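# Place small carton on raised block with suction arm

## Task

Set the small carton down on top of the raised block so that no part of it extends beyond the blue tape outline, leave the large carton where and how it was, make sure the carton stays there without the robot supporting it, then release it and move the tool away.

## Robot and tools

Robot: one FANUC CRX-5iA arm with a vacuum tool that has four suction cups on two air channels, a and b. There is only one arm, so every call describes a single pose. The cups point along the cup point's +z axis. In the cup point's own axes the cups sit at x = -35 and +35 mm, with channel a's pair at y = -70 mm and channel b's pair at y = +70 mm. Each cup is 36 mm across. The tool reaches 148 mm to each side along the cup point's y axis.

Frame: every position and orientation is in the scene frame. The origin is on the table top straight below the arm base, +z is up, and +y is to the left when facing along +x. The base may sit slightly tilted. Positions are in metres and orientations are quaternions written w first (qw, qx, qy, qz). At long reach the reported cup point can be a little off.

A row is 9 numbers: x, y, z, qw, qx, qy, qz, suction_a, suction_b. The first seven are an absolute target pose for the cup point (end_effector_position and end_effector_quat_wxyz), not an offset. The last two range from -1 to 1: +1 asks for full vacuum (about 75 kPa under ambient), smaller values ask for that fraction, and 0.01 or less switches the channel off. A channel keeps its last setting. To hold an orientation, repeat the same quaternion every row instead of copying the drifting one from the latest result.

execute_actions: argument actions is a list holding at most one item, plus an optional pictures boolean. An empty list just returns the state, with images. An action is {"rows": [...], "steps": n}: 1 to 15 rows, steps from 11 to 15 (15 if omitted), each step 1/30 s, one row per step, with the final row reused for any leftover steps. A wait is {"steps": n} with n up to 300, counted from the previous result, so your thinking time uses them up. If any target lies over 0.6 m from the last reported position along any cup point axis, the call is refused and nothing moves. On each step the command is clipped to within 70 mm and 16 degrees of the measured pose, so long distances need several actions; check the pose returned and send the rest. Every action's result is captured 11 steps before the action finishes; those last steps run while you write your next reply.

move: argument target is one 9-number row (absolute pose, as above); speed is in m/s, 0.002 to 0.5, default 0.25, and turning is capped at twice that value in rad/s. The cup point follows a straight line lasting 0.5 to 10 s and may lag, wander or overshoot the speed, especially with the arm stretched. The path ignores obstacles. Suction values are applied at the start. The result's move: line states how it ended (done, off_target, moving, held, fault), the distance to target, and limits: paced means the pose was clipped, held means a safety check blocked some steps.

wait: seconds from 0 to 10; the robot gets no new command.

zoom_image: camera is cam_head_left, cam_head_right or cam_wrist; region is [x0, y0, x1, y1] in pixels of that camera's last full image, top-left origin, at most 504 by 504. The head cameras give 504x504 images, the wrist fisheye 616x616; calibration lines give K, distortion and world-to-camera transforms.

read_manual returns only licence text. finished_scene takes the scene number and ends that scene for good.

Result lines: the state gives the cup point pose, joint positions, suction_measured_a and suction_measured_b, and part_present_a and part_present_b. A sealed, airtight grip settles up to 0.17 below the commanded vacuum (0.27 with both channels on); leaks lower it, and an unsealed cup reads near 0. part_present goes to 1 at 0.54 and back to 0 below 0.49. HELD marks steps where the clearance check withheld your row, and a pose unreachable line means the check altered or blocked the command. Hand target, shown when nothing is pending, is the pose the controller is heading for. MOTOR HOT warns that holding a load is heating a motor; an OVER-TEMPERATURE FAULT brakes the arm until it cools.

Gripping: switch a channel on and press both its cups flat onto a smooth face so each rim seals fully; edges, holes or seams under a cup leak. If one cup of an active channel covers nothing, the pump's flow goes there and the other channel loses vacuum, so use one channel when only one pair is on the carton. Under vacuum the cups compress, bringing the object up to about 12 mm nearer than the cup point suggests, and suction alone can lift a resting object. To release, lower the carton until it rests on the block, turn both channels off, then rise at least 15 mm. A cup sealed on the table pins the tool until its channel is off.

Avoid: the arm is stiff, so aiming even slightly below a firm contact can trip a fault. A joint torque at its limit (150 N m for waist, shoulder, elbow; 37.6 N m for the three wrist joints) or an external force of 150 N halts the arm for 10 s. Approach contacts slowly, do not drop or slam the carton, do not bump the large carton, and never push anything off the table. Loose objects may occasionally get a small nudge, so check the final placement before ending.

Each tool is called after "Request:" as name(argument=value, ...) on one line, values as JSON.

## Session

Request:
execute_actions(actions=[])

Scene clock: 0.00 s of 5300.00 s.
end_effector_position=(+0.5018, +0.0067, +0.4085) suction_measured_a=0.00 part_present_a=0 suction_measured_b=0.00 part_present_b=0 end_effector_quat_wxyz=(+0.000, +0.704, +0.710, -0.003)
Joint positions: [ 0.262  0.13   0.193 -0.003 -1.632 -1.832]
Joint velocities: [ 0.     0.    -0.    -0.     0.002  0.   ]
Hand target: +0.502, +0.007, +0.409; +0.000, +0.704, +0.710, -0.003
camera_calibration (this result's frames):
cam_wrist: T_world_to_cam=[[-0.999692, 0.0218713, 0.0117107, 0.505362], [0.0243676, 0.776965, 0.629072, -0.238239], [0.00465985, 0.629164, -0.777259, 0.458902], [0, 0, 0, 1]] pos_world=[0.508874, -0.114674, 0.500637]

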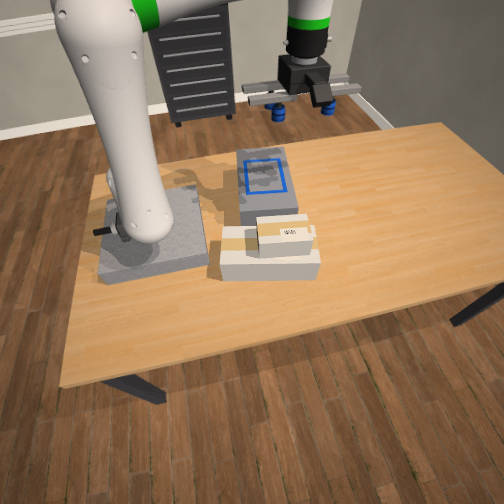

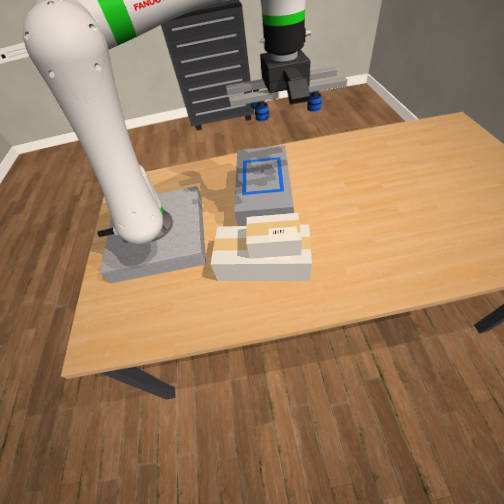

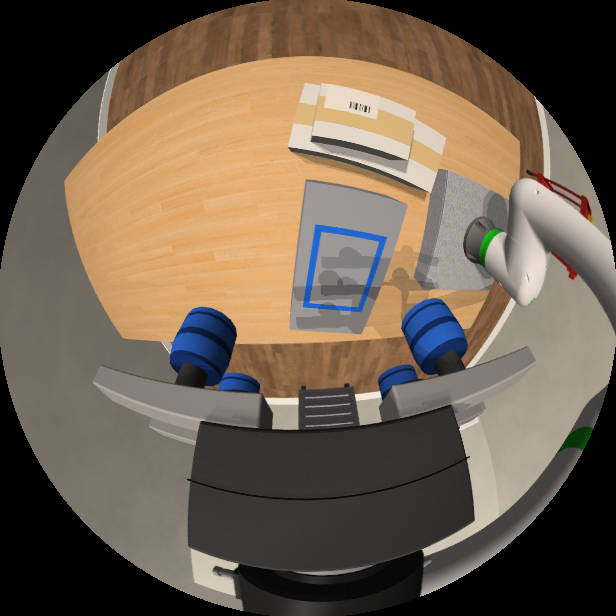

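Request:
zoom_image(camera="cam_wrist", region=[280, 60, 460, 210])

Request:
zoom_image(camera="cam_wrist", region=[270, 170, 430, 340])

Request:
zoom_image(camera="cam_head_left", region=[200, 140, 340, 290])

Region (280, 60, 460, 210) of cam_wrist's 616x616 image, scaled by 2.800, with more detail than that image has.

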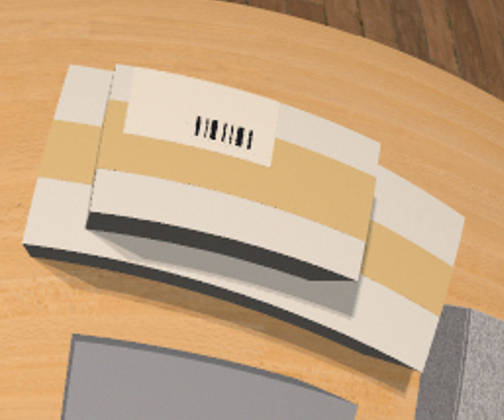

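Region (270, 170, 430, 340) of cam_wrist's 616x616 image, scaled by 2.965, with more detail than that image has; it fills the left 474 columns of this view, and the rest is white.

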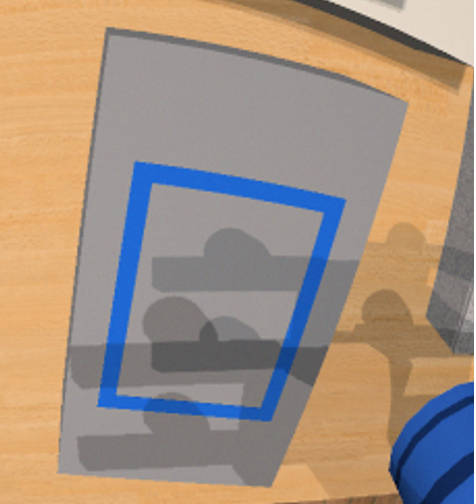

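Region (200, 140, 340, 290) of cam_head_left's 504x504 image, scaled by 3.360, with more detail than that image has; it fills the left 470 columns of this view, and the rest is white.

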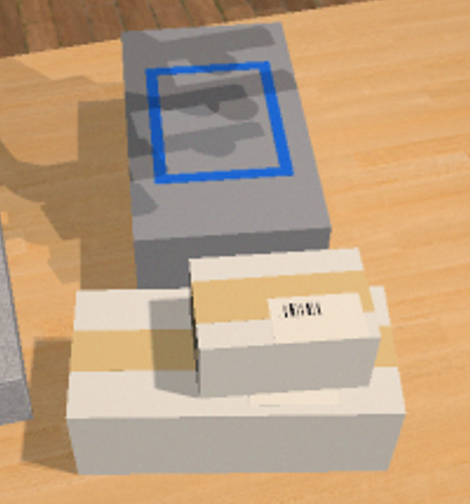

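Request:
move(target=[0.423, -0.144, 0.245, 0, 0.0767, 0.9971, 0, 0, 0], speed=0.35)

Request:
zoom_image(camera="cam_wrist", region=[290, 180, 490, 380])

Scene clock: 6.30 s of 5300.00 s.
end_effector_position=(+0.4233, -0.1440, +0.2449) suction_measured_a=0.00 part_present_a=0 suction_measured_b=0.00 part_present_b=0 end_effector_quat_wxyz=(+0.000, +0.077, +0.997, -0.000)
Joint positions: [-0.048  0.049 -0.284 -0.007 -1.232 -0.112]
Joint velocities: [-0.002  0.001  0.    -0.001 -0.     0.004]
Hand target: +0.423, -0.144, +0.245; +0.000, +0.077, +0.997, -0.000
Off the commanded pose: 0.000 m, 0 deg.
Kept back: nothing.
After step 90, 0.83 s passed at rest.
move: done
camera_calibration (this result's frames):
cam_wrist: T_world_to_cam=[[-0.184385, -0.982817, 0.00854583, -0.0568948], [-0.761075, 0.148275, 0.631489, 0.225018], [-0.621906, 0.109933, -0.775337, 0.616869], [0, 0, 0, 1]] pos_world=[0.5444, -0.157096, 0.336671]

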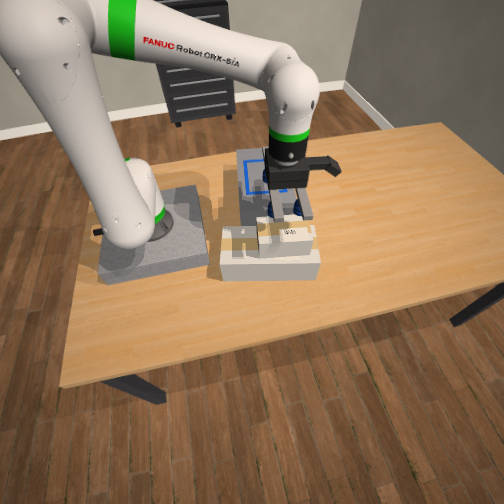

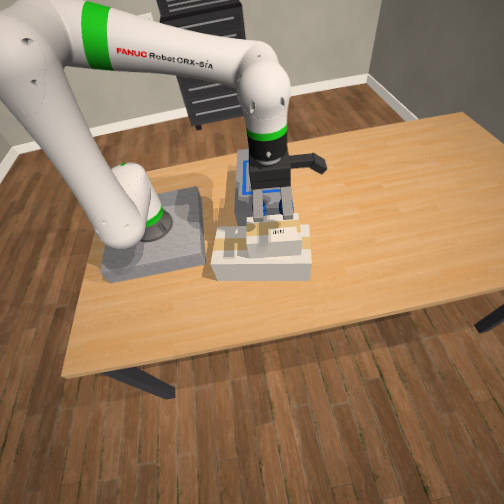

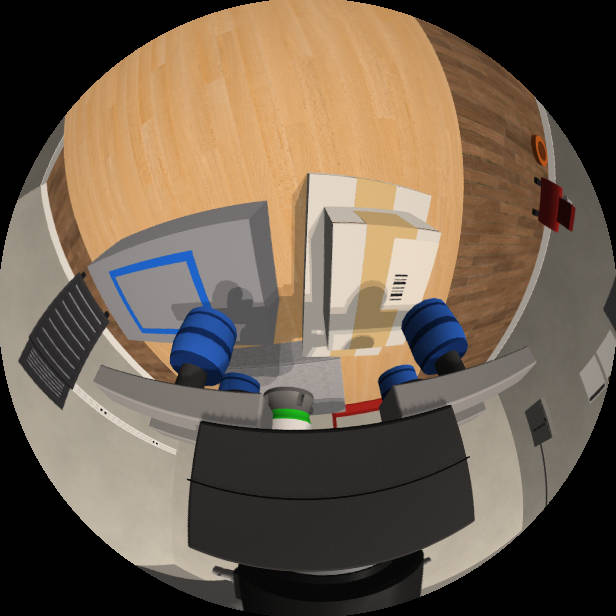

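Region (290, 180, 490, 380) of cam_wrist's 616x616 image, scaled by 2.520, with more detail than that image has.

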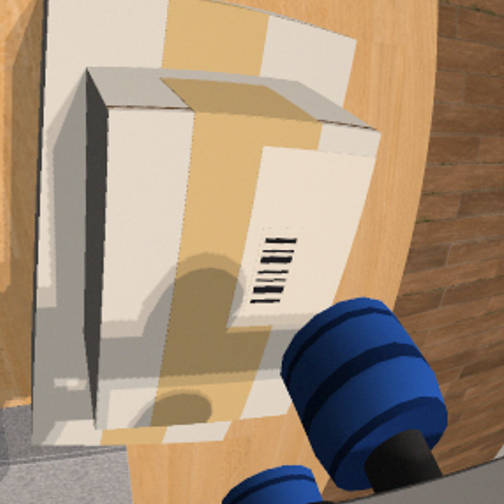

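Request:
move(target=[0.428, -0.141, 0.193, 0, 0.0854, 0.9963, 0, 0, 0], speed=0.1)

Request:
move(target=[0.428, -0.141, 0.177, 0, 0.0854, 0.9963, 0, 1, 0], speed=0.015)

Scene clock: 8.73 s of 5300.00 s.
end_effector_position=(+0.4281, -0.1410, +0.1930) suction_measured_a=0.00 part_present_a=0 suction_measured_b=0.00 part_present_b=0 end_effector_quat_wxyz=(+0.000, +0.086, +0.996, +0.000)
Joint positions: [-0.04   0.11  -0.348 -0.008 -1.107 -0.135]
Joint velocities: [-0.001  0.001 -0.     0.     0.002  0.   ]
Hand target: +0.428, -0.141, +0.193; -0.000, +0.086, +0.996, -0.000
Off the commanded pose: 0.000 m, 0 deg.
Kept back: nothing.
move: done
camera_calibration (this result's frames):
cam_wrist: T_world_to_cam=[[-0.20085, -0.97959, 0.00787104, -0.045013], [-0.757969, 0.16049, 0.632238, 0.261228], [-0.620598, 0.121019, -0.774734, 0.580164], [0, 0, 0, 1]] pos_world=[0.54901, -0.15623, 0.284669]

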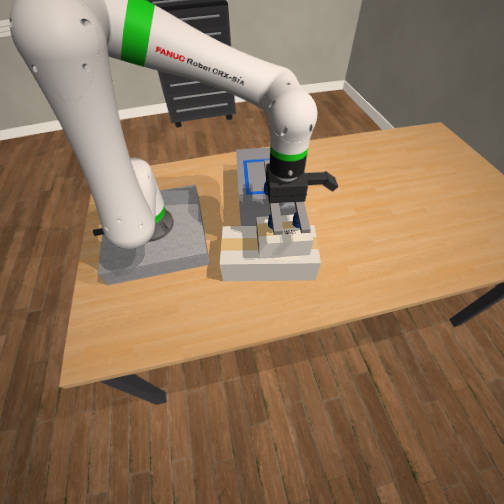

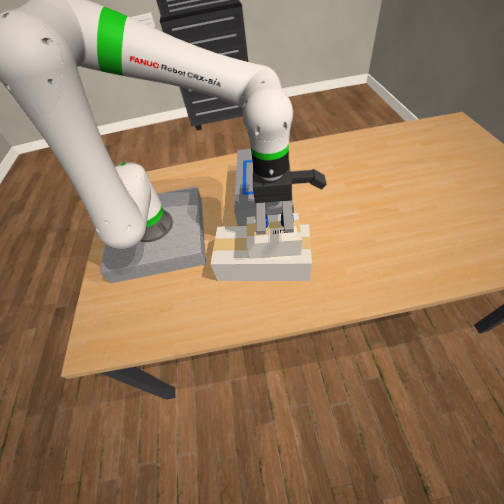

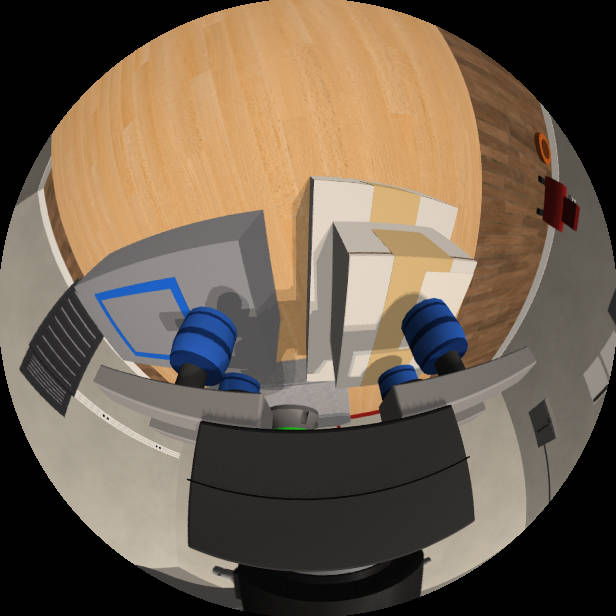

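Scene clock: 10.03 s of 5300.00 s.
end_effector_position=(+0.4280, -0.1410, +0.1770) suction_measured_a=0.00 part_present_a=0 suction_measured_b=0.00 part_present_b=0 end_effector_quat_wxyz=(+0.000, +0.085, +0.996, -0.000)
Joint positions: [-0.04   0.13  -0.368 -0.008 -1.068 -0.135]
Joint velocities: [-0.     0.001 -0.001  0.    -0.001 -0.001]
Hand target: +0.428, -0.141, +0.177; +0.000, +0.085, +0.996, -0.000
Off the commanded pose: 0.000 m, 0 deg.
Kept back: nothing.
move: done
camera_calibration (this result's frames):
cam_wrist: T_world_to_cam=[[-0.200574, -0.979646, 0.00793157, -0.0450369], [-0.757994, 0.160312, 0.632255, 0.271297], [-0.620657, 0.120802, -0.77472, 0.567727], [0, 0, 0, 1]] pos_world=[0.548972, -0.156195, 0.268657]

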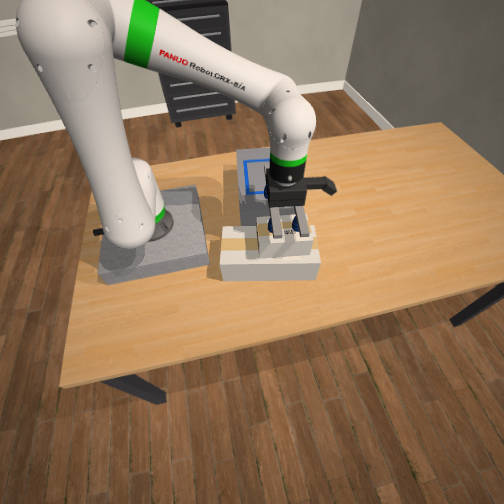

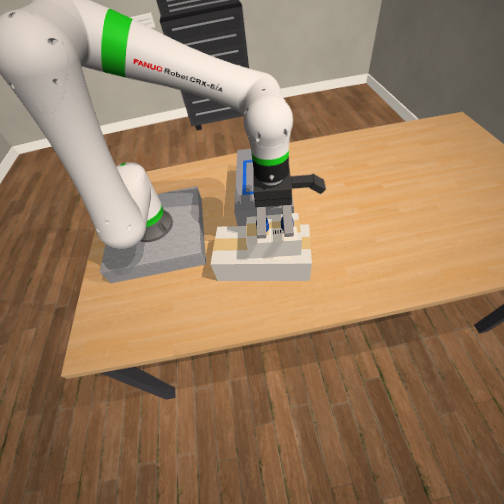

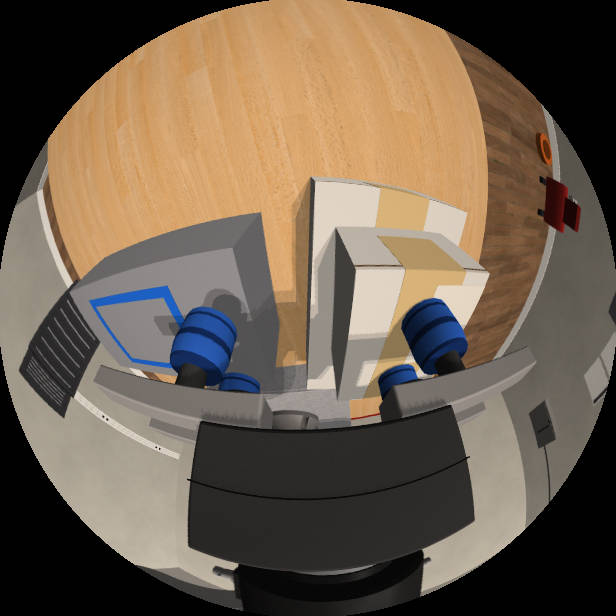

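Request:
move(target=[0.428, -0.141, 0.172, 0, 0.0854, 0.9963, 0, 1, 0], speed=0.01)

Scene clock: 11.60 s of 5300.00 s.
end_effector_position=(+0.4280, -0.1410, +0.1720) suction_measured_a=0.90 part_present_a=1 suction_measured_b=0.00 part_present_b=0 end_effector_quat_wxyz=(+0.000, +0.085, +0.996, -0.000)
Joint positions: [-0.04   0.136 -0.374 -0.009 -1.056 -0.135]
Joint velocities: [ 0.     0.    -0.002 -0.     0.001  0.001]
Hand target: +0.428, -0.141, +0.172; +0.000, +0.085, +0.996, -0.000
Off the commanded pose: 0.000 m, 0 deg.
Kept back: nothing.
move: done
camera_calibration (this result's frames):
cam_wrist: T_world_to_cam=[[-0.2005, -0.979662, 0.00791415, -0.0450245], [-0.758004, 0.160242, 0.63226, 0.274442], [-0.620669, 0.120769, -0.774716, 0.563841], [0, 0, 0, 1]] pos_world=[0.54896, -0.15618, 0.263654]

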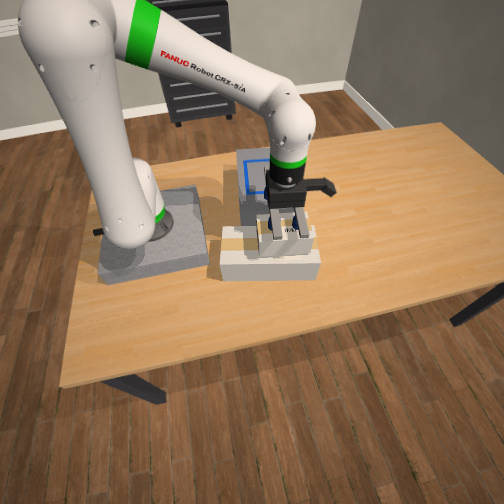

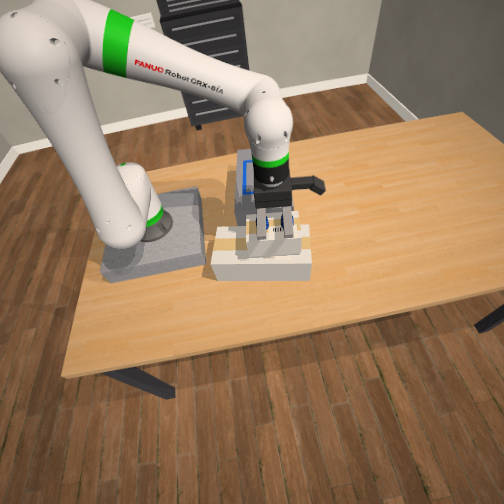

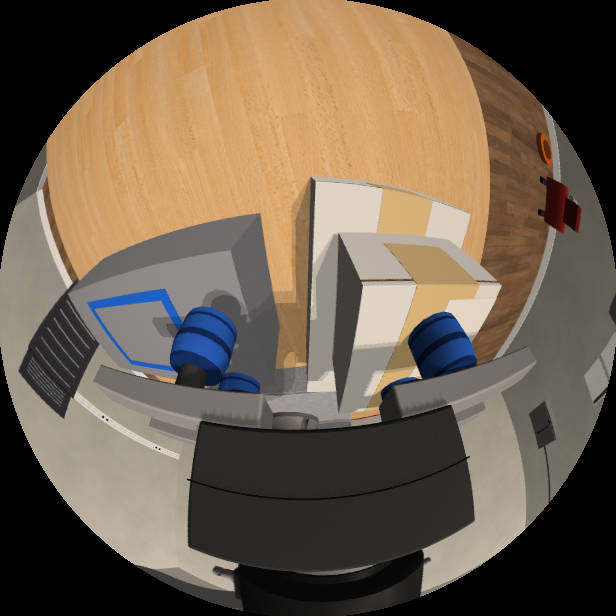

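Request:
move(target=[0.428, -0.141, 0.235, 0, 0.0854, 0.9963, 0, 1, 0], speed=0.1)

Request:
move(target=[0.502, 0.084, 0.235, 0, 0.7638, 0.6455, 0, 1, 0], speed=0.3)

Request:
zoom_image(camera="cam_wrist", region=[280, 170, 500, 390])

Scene clock: 13.00 s of 5300.00 s.
end_effector_position=(+0.4279, -0.1410, +0.2350) suction_measured_a=0.98 part_present_a=1 suction_measured_b=0.00 part_present_b=0 end_effector_quat_wxyz=(-0.000, +0.085, +0.996, +0.000)
Joint positions: [-0.041  0.067 -0.289 -0.008 -1.21  -0.135]
Joint velocities: [ 0.001 -0.     0.001  0.    -0.    -0.002]
Hand target: +0.428, -0.141, +0.235; -0.000, +0.085, +0.996, +0.000
Off the commanded pose: 0.000 m, 0 deg.
Kept back: nothing.
move: done
camera_calibration (this result's frames):
cam_wrist: T_world_to_cam=[[-0.200036, -0.979757, 0.00789394, -0.0457369], [-0.758042, 0.159863, 0.63231, 0.234496], [-0.620772, 0.120501, -0.774675, 0.61257], [0, 0, 0, 1]] pos_world=[0.548875, -0.156114, 0.326629]

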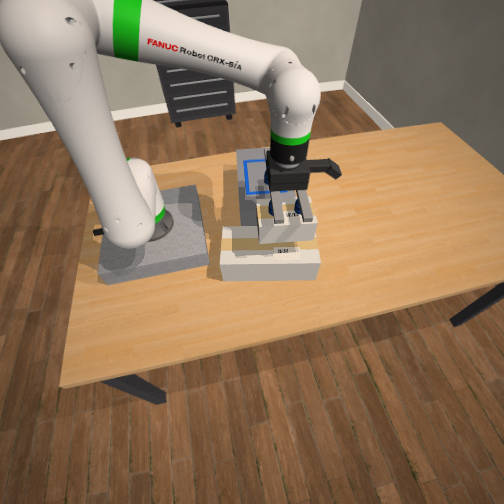

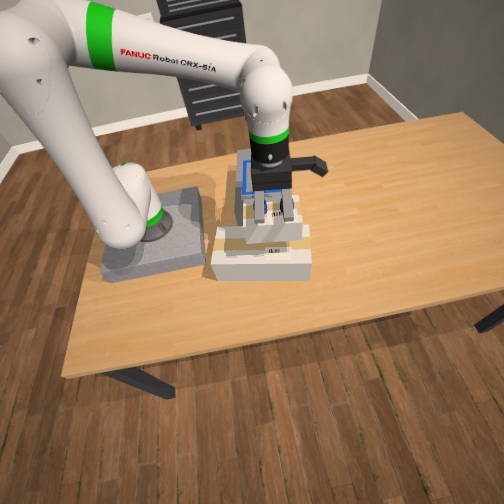

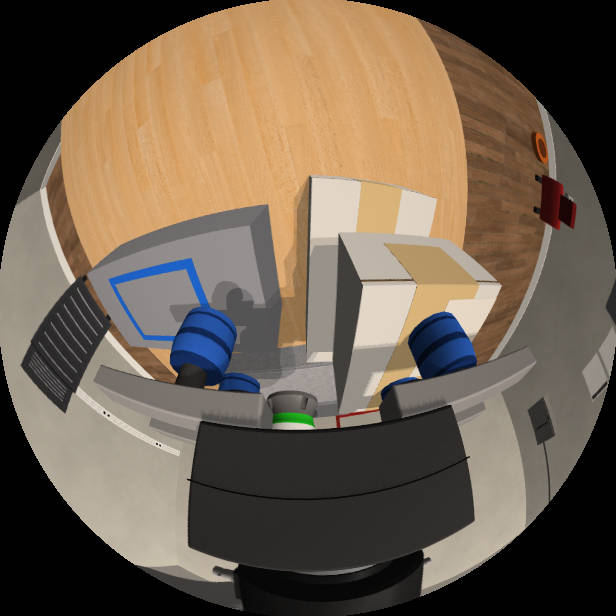

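Scene clock: 16.03 s of 5300.00 s.
end_effector_position=(+0.5019, +0.0840, +0.2351) suction_measured_a=0.98 part_present_a=1 suction_measured_b=0.00 part_present_b=0 end_effector_quat_wxyz=(-0.001, +0.764, +0.645, -0.000)
Joint positions: [ 0.412  0.204 -0.128 -0.006 -1.231 -2.156]
Joint velocities: [ 0.002  0.    -0.001  0.     0.001 -0.002]
Hand target: +0.502, +0.084, +0.235; -0.001, +0.764, +0.645, -0.000
Off the commanded pose: 0.000 m, 0 deg.
Kept back: nothing.
move: done
camera_calibration (this result's frames):
cam_wrist: T_world_to_cam=[[-0.980366, 0.196961, 0.00938225, 0.481903], [0.158348, 0.75803, 0.632706, -0.255727], [0.117506, 0.621769, -0.774335, 0.21871], [0, 0, 0, 1]] pos_world=[0.487235, -0.0370548, 0.326633]

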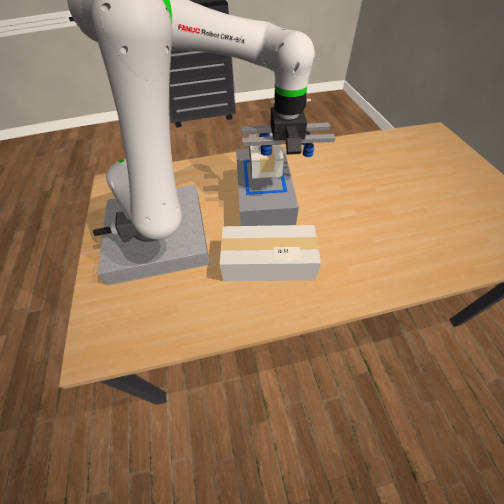

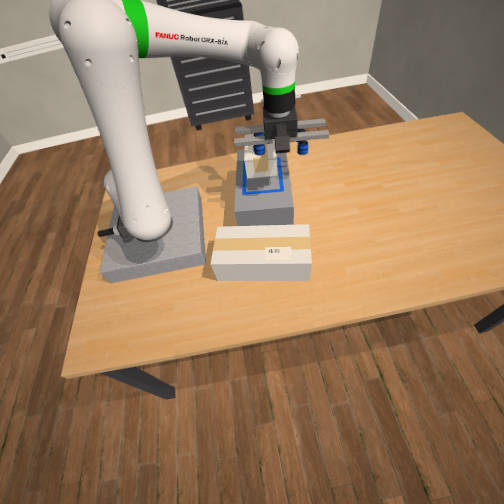

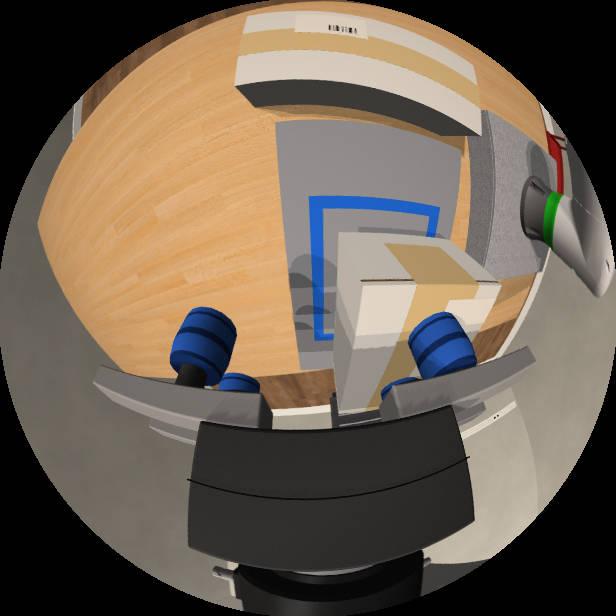

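Region (280, 170, 500, 390) of cam_wrist's 616x616 image, scaled by 2.291, with more detail than that image has.

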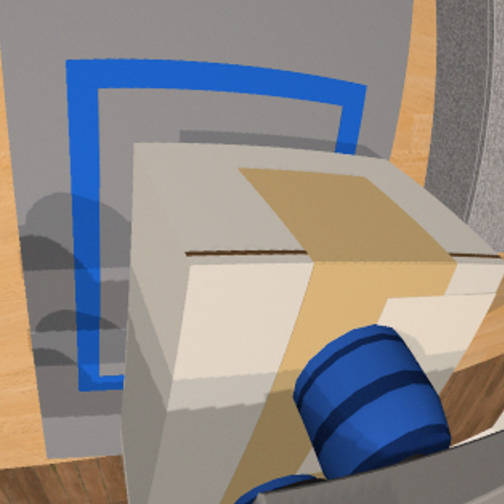

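Request:
move(target=[0.501, 0.085, 0.196, 0, 0.7638, 0.6455, 0, 1, 0], speed=0.07)

Request:
zoom_image(camera="cam_wrist", region=[280, 170, 500, 390])

Scene clock: 18.43 s of 5300.00 s.
end_effector_position=(+0.5011, +0.0850, +0.1960) suction_measured_a=0.98 part_present_a=1 suction_measured_b=0.00 part_present_b=0 end_effector_quat_wxyz=(+0.000, +0.764, +0.645, +0.000)
Joint positions: [ 0.415  0.238 -0.185 -0.005 -1.14  -2.16 ]
Joint velocities: [ 0.    -0.     0.001 -0.     0.     0.002]
Hand target: +0.501, +0.085, +0.196; +0.000, +0.764, +0.645, -0.000
Off the commanded pose: 0.000 m, 0 deg.
Kept back: nothing.
move: done
camera_calibration (this result's frames):
cam_wrist: T_world_to_cam=[[-0.980324, 0.197241, 0.00782111, 0.481566], [0.15767, 0.758577, 0.632219, -0.231242], [0.118767, 0.621013, -0.77475, 0.187479], [0, 0, 0, 1]] pos_world=[0.486284, -0.0359967, 0.287679]

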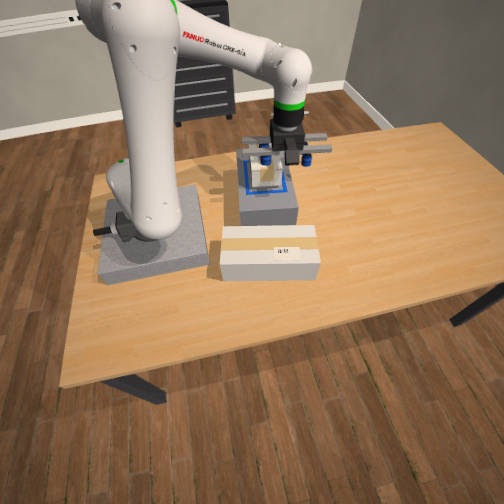

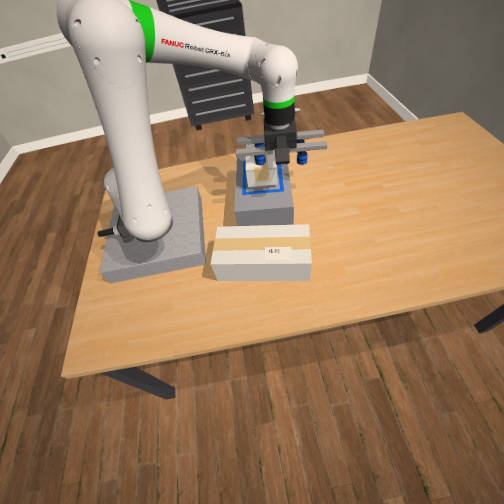

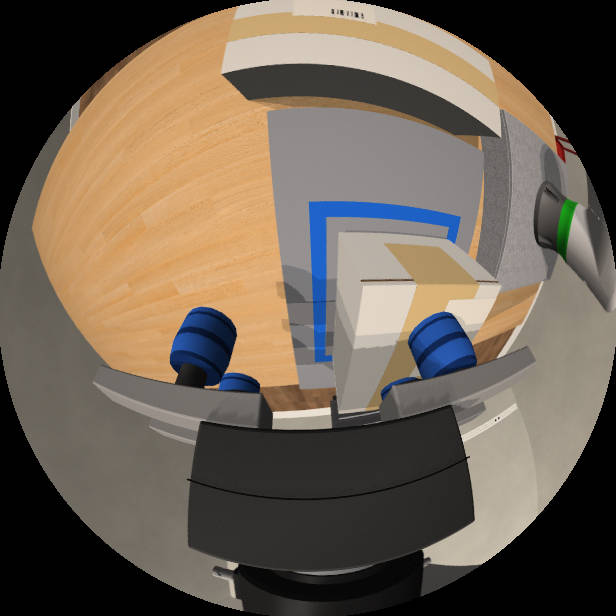

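Region (280, 170, 500, 390) of cam_wrist's 616x616 image, scaled by 2.291, with more detail than that image has.

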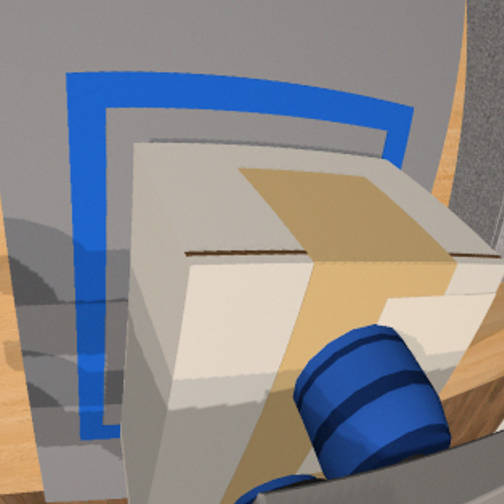

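Request:
move(target=[0.501, 0.085, 0.186, 0, 0.7638, 0.6455, 0, 1, 0], speed=0.012)

Request:
zoom_image(camera="cam_wrist", region=[300, 190, 420, 310])

Scene clock: 19.93 s of 5300.00 s.
end_effector_position=(+0.5010, +0.0850, +0.1860) suction_measured_a=0.98 part_present_a=1 suction_measured_b=0.00 part_present_b=0 end_effector_quat_wxyz=(+0.000, +0.764, +0.645, -0.000)
Joint positions: [ 0.415  0.249 -0.197 -0.005 -1.117 -2.159]
Joint velocities: [-0.     0.    -0.001 -0.     0.001 -0.   ]
Hand target: +0.501, +0.085, +0.186; +0.000, +0.764, +0.645, -0.000
Off the commanded pose: 0.000 m, 0 deg.
Kept back: nothing.
move: done
camera_calibration (this result's frames):
cam_wrist: T_world_to_cam=[[-0.980368, 0.197022, 0.00781171, 0.481663], [0.1575, 0.758644, 0.632181, -0.224811], [0.118627, 0.621, -0.774781, 0.179828], [0, 0, 0, 1]] pos_world=[0.486282, -0.0360197, 0.277686]

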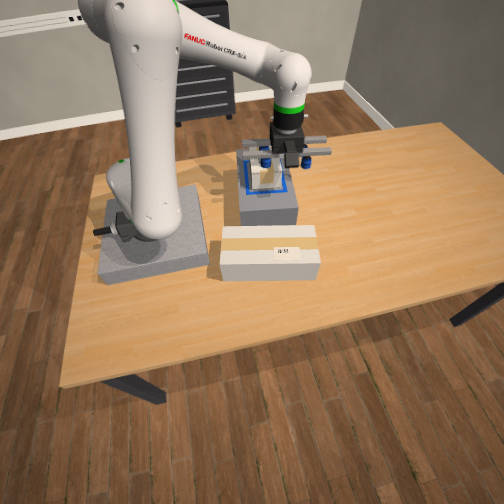

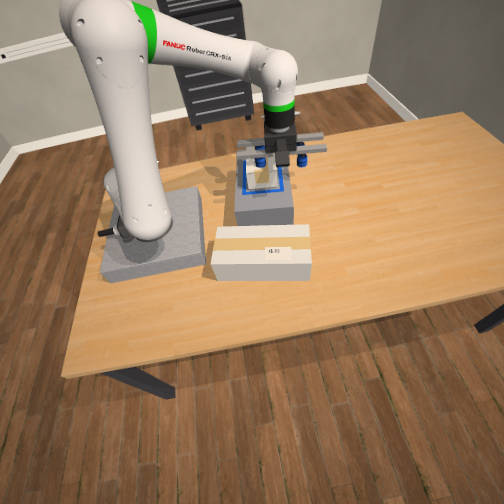

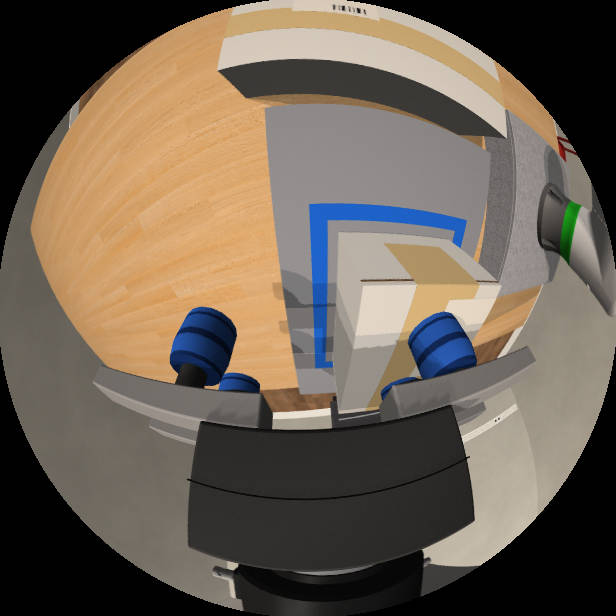

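Region (300, 190, 420, 310) of cam_wrist's 616x616 image, scaled by 4.200, with more detail than that image has.

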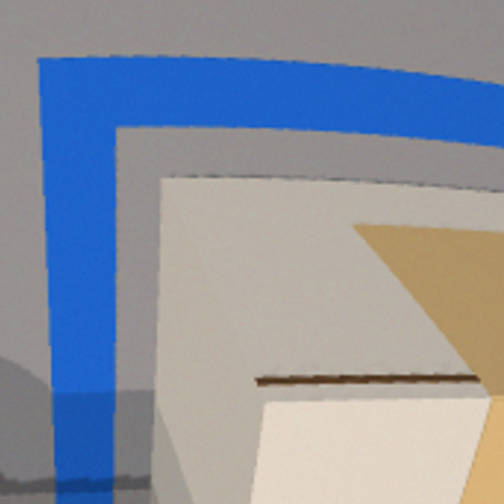

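Request:
execute_actions(actions=[{"rows": [[0.501, 0.085, 0.1855, 0, 0.7638, 0.6455, 0, 1, 0], [0.501, 0.085, 0.185, 0, 0.7638, 0.6455, 0, 1, 0], [0.501, 0.085, 0.1845, 0, 0.7638, 0.6455, 0, 1, 0], [0.501, 0.085, 0.184, 0, 0.7638, 0.6455, 0, 1, 0], [0.501, 0.085, 0.184, 0, 0.7638, 0.6455, 0, 1, 0], [0.501, 0.085, 0.184, 0, 0.7638, 0.6455, 0, 1, 0], [0.501, 0.085, 0.184, 0, 0.7638, 0.6455, 0, 1, 0], [0.501, 0.085, 0.184, 0, 0.7638, 0.6455, 0, 1, 0], [0.501, 0.085, 0.184, 0, 0.7638, 0.6455, 0, 1, 0], [0.501, 0.085, 0.184, 0, 0.7638, 0.6455, 0, 1, 0], [0.501, 0.085, 0.184, 0, 0.7638, 0.6455, 0, 0, 0]], "steps": 15}])

Request:
move(target=[0.501, 0.085, 0.30, 0, 0.7638, 0.6455, 0, 0, 0], speed=0.15)

Request:
zoom_image(camera="cam_head_left", region=[210, 120, 330, 240])

Request:
zoom_image(camera="cam_head_right", region=[210, 120, 330, 240])

Scene clock: 20.73 s of 5300.00 s.
end_effector_position=(+0.5010, +0.0850, +0.1849) suction_measured_a=0.98 part_present_a=1 suction_measured_b=0.00 part_present_b=0 end_effector_quat_wxyz=(-0.000, +0.764, +0.645, -0.000)
Joint positions: [ 0.415  0.25  -0.199 -0.005 -1.114 -2.159]
Joint velocities: [-0.001  0.015 -0.016 -0.     0.031  0.   ]
Steps of this call (steps 1 to 20: nothing new was sent; steps 21 to 24: the first 4 steps of this action). Readings (end_effector_position | what the end effector reports):
21: (+0.5010, +0.0850, +0.1860) | suction_measured_a=0.98 part_present_a=1 suction_measured_b=0.00 part_present_b=0
22: (+0.5010, +0.0850, +0.1858) | suction_measured_a=0.98 part_present_a=1 suction_measured_b=0.00 part_present_b=0
24: the state above

Scene clock: 22.30 s of 5300.00 s.
end_effector_position=(+0.5009, +0.0849, +0.3001) suction_measured_a=0.00 part_present_a=0 suction_measured_b=0.00 part_present_b=0 end_effector_quat_wxyz=(+0.000, +0.764, +0.646, -0.000)
Joint positions: [ 0.414  0.159 -0.025 -0.004 -1.378 -2.159]
Joint velocities: [-0.002 -0.     0.001 -0.     0.001  0.002]
Hand target: +0.501, +0.085, +0.300; -0.000, +0.764, +0.646, +0.000
Off your previous action's commanded pose: 0.000 m, 0 deg at its last step (step 11 of this call).
Off the commanded pose: 0.000 m, 0 deg.
Kept back: nothing.
move: done
camera_calibration (this result's frames):
cam_wrist: T_world_to_cam=[[-0.980519, 0.196273, 0.00777116, 0.480778], [0.156896, 0.758773, 0.632177, -0.296529], [0.118183, 0.621081, -0.774785, 0.268473], [0, 0, 0, 1]] pos_world=[0.486207, -0.0361089, 0.391731]

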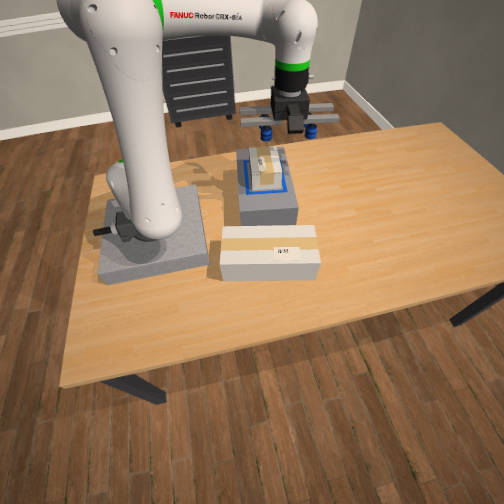

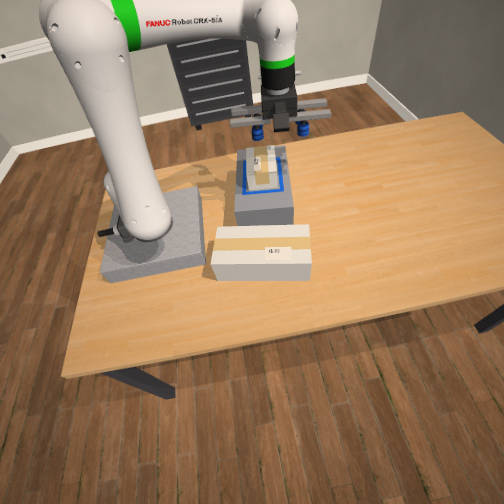

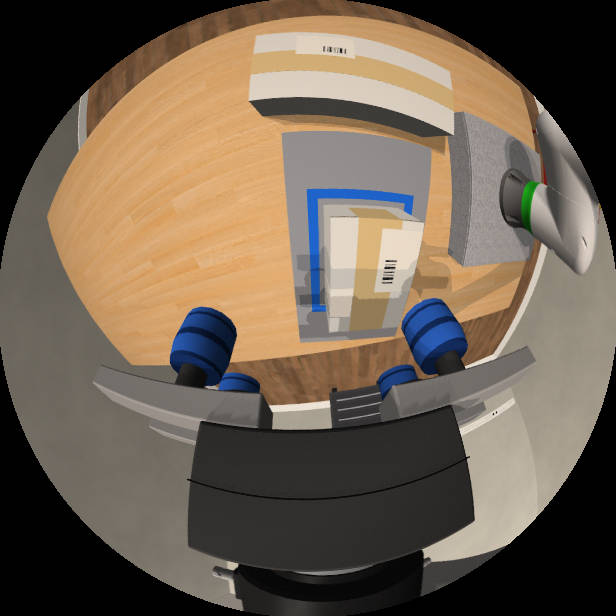

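Region (210, 120, 330, 240) of cam_head_left's 504x504 image, scaled by 4.200, with more detail than that image has.

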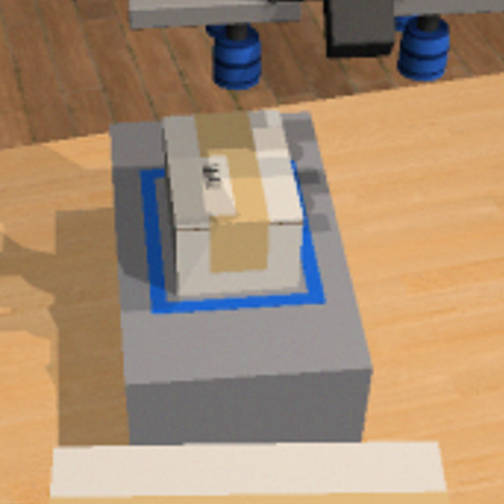

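Region (210, 120, 330, 240) of cam_head_right's 504x504 image, scaled by 4.200, with more detail than that image has.

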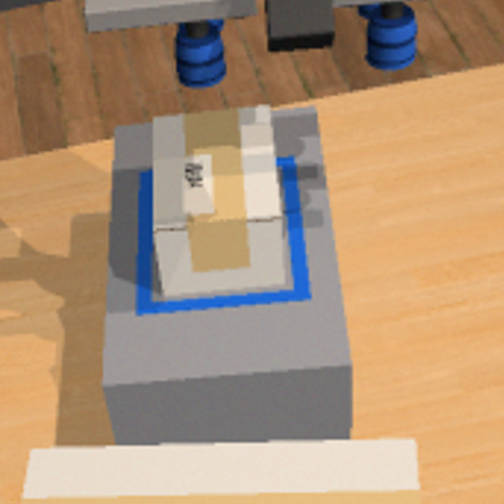

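Request:
finished_scene(scene=2)

The scene is finished: the task was done.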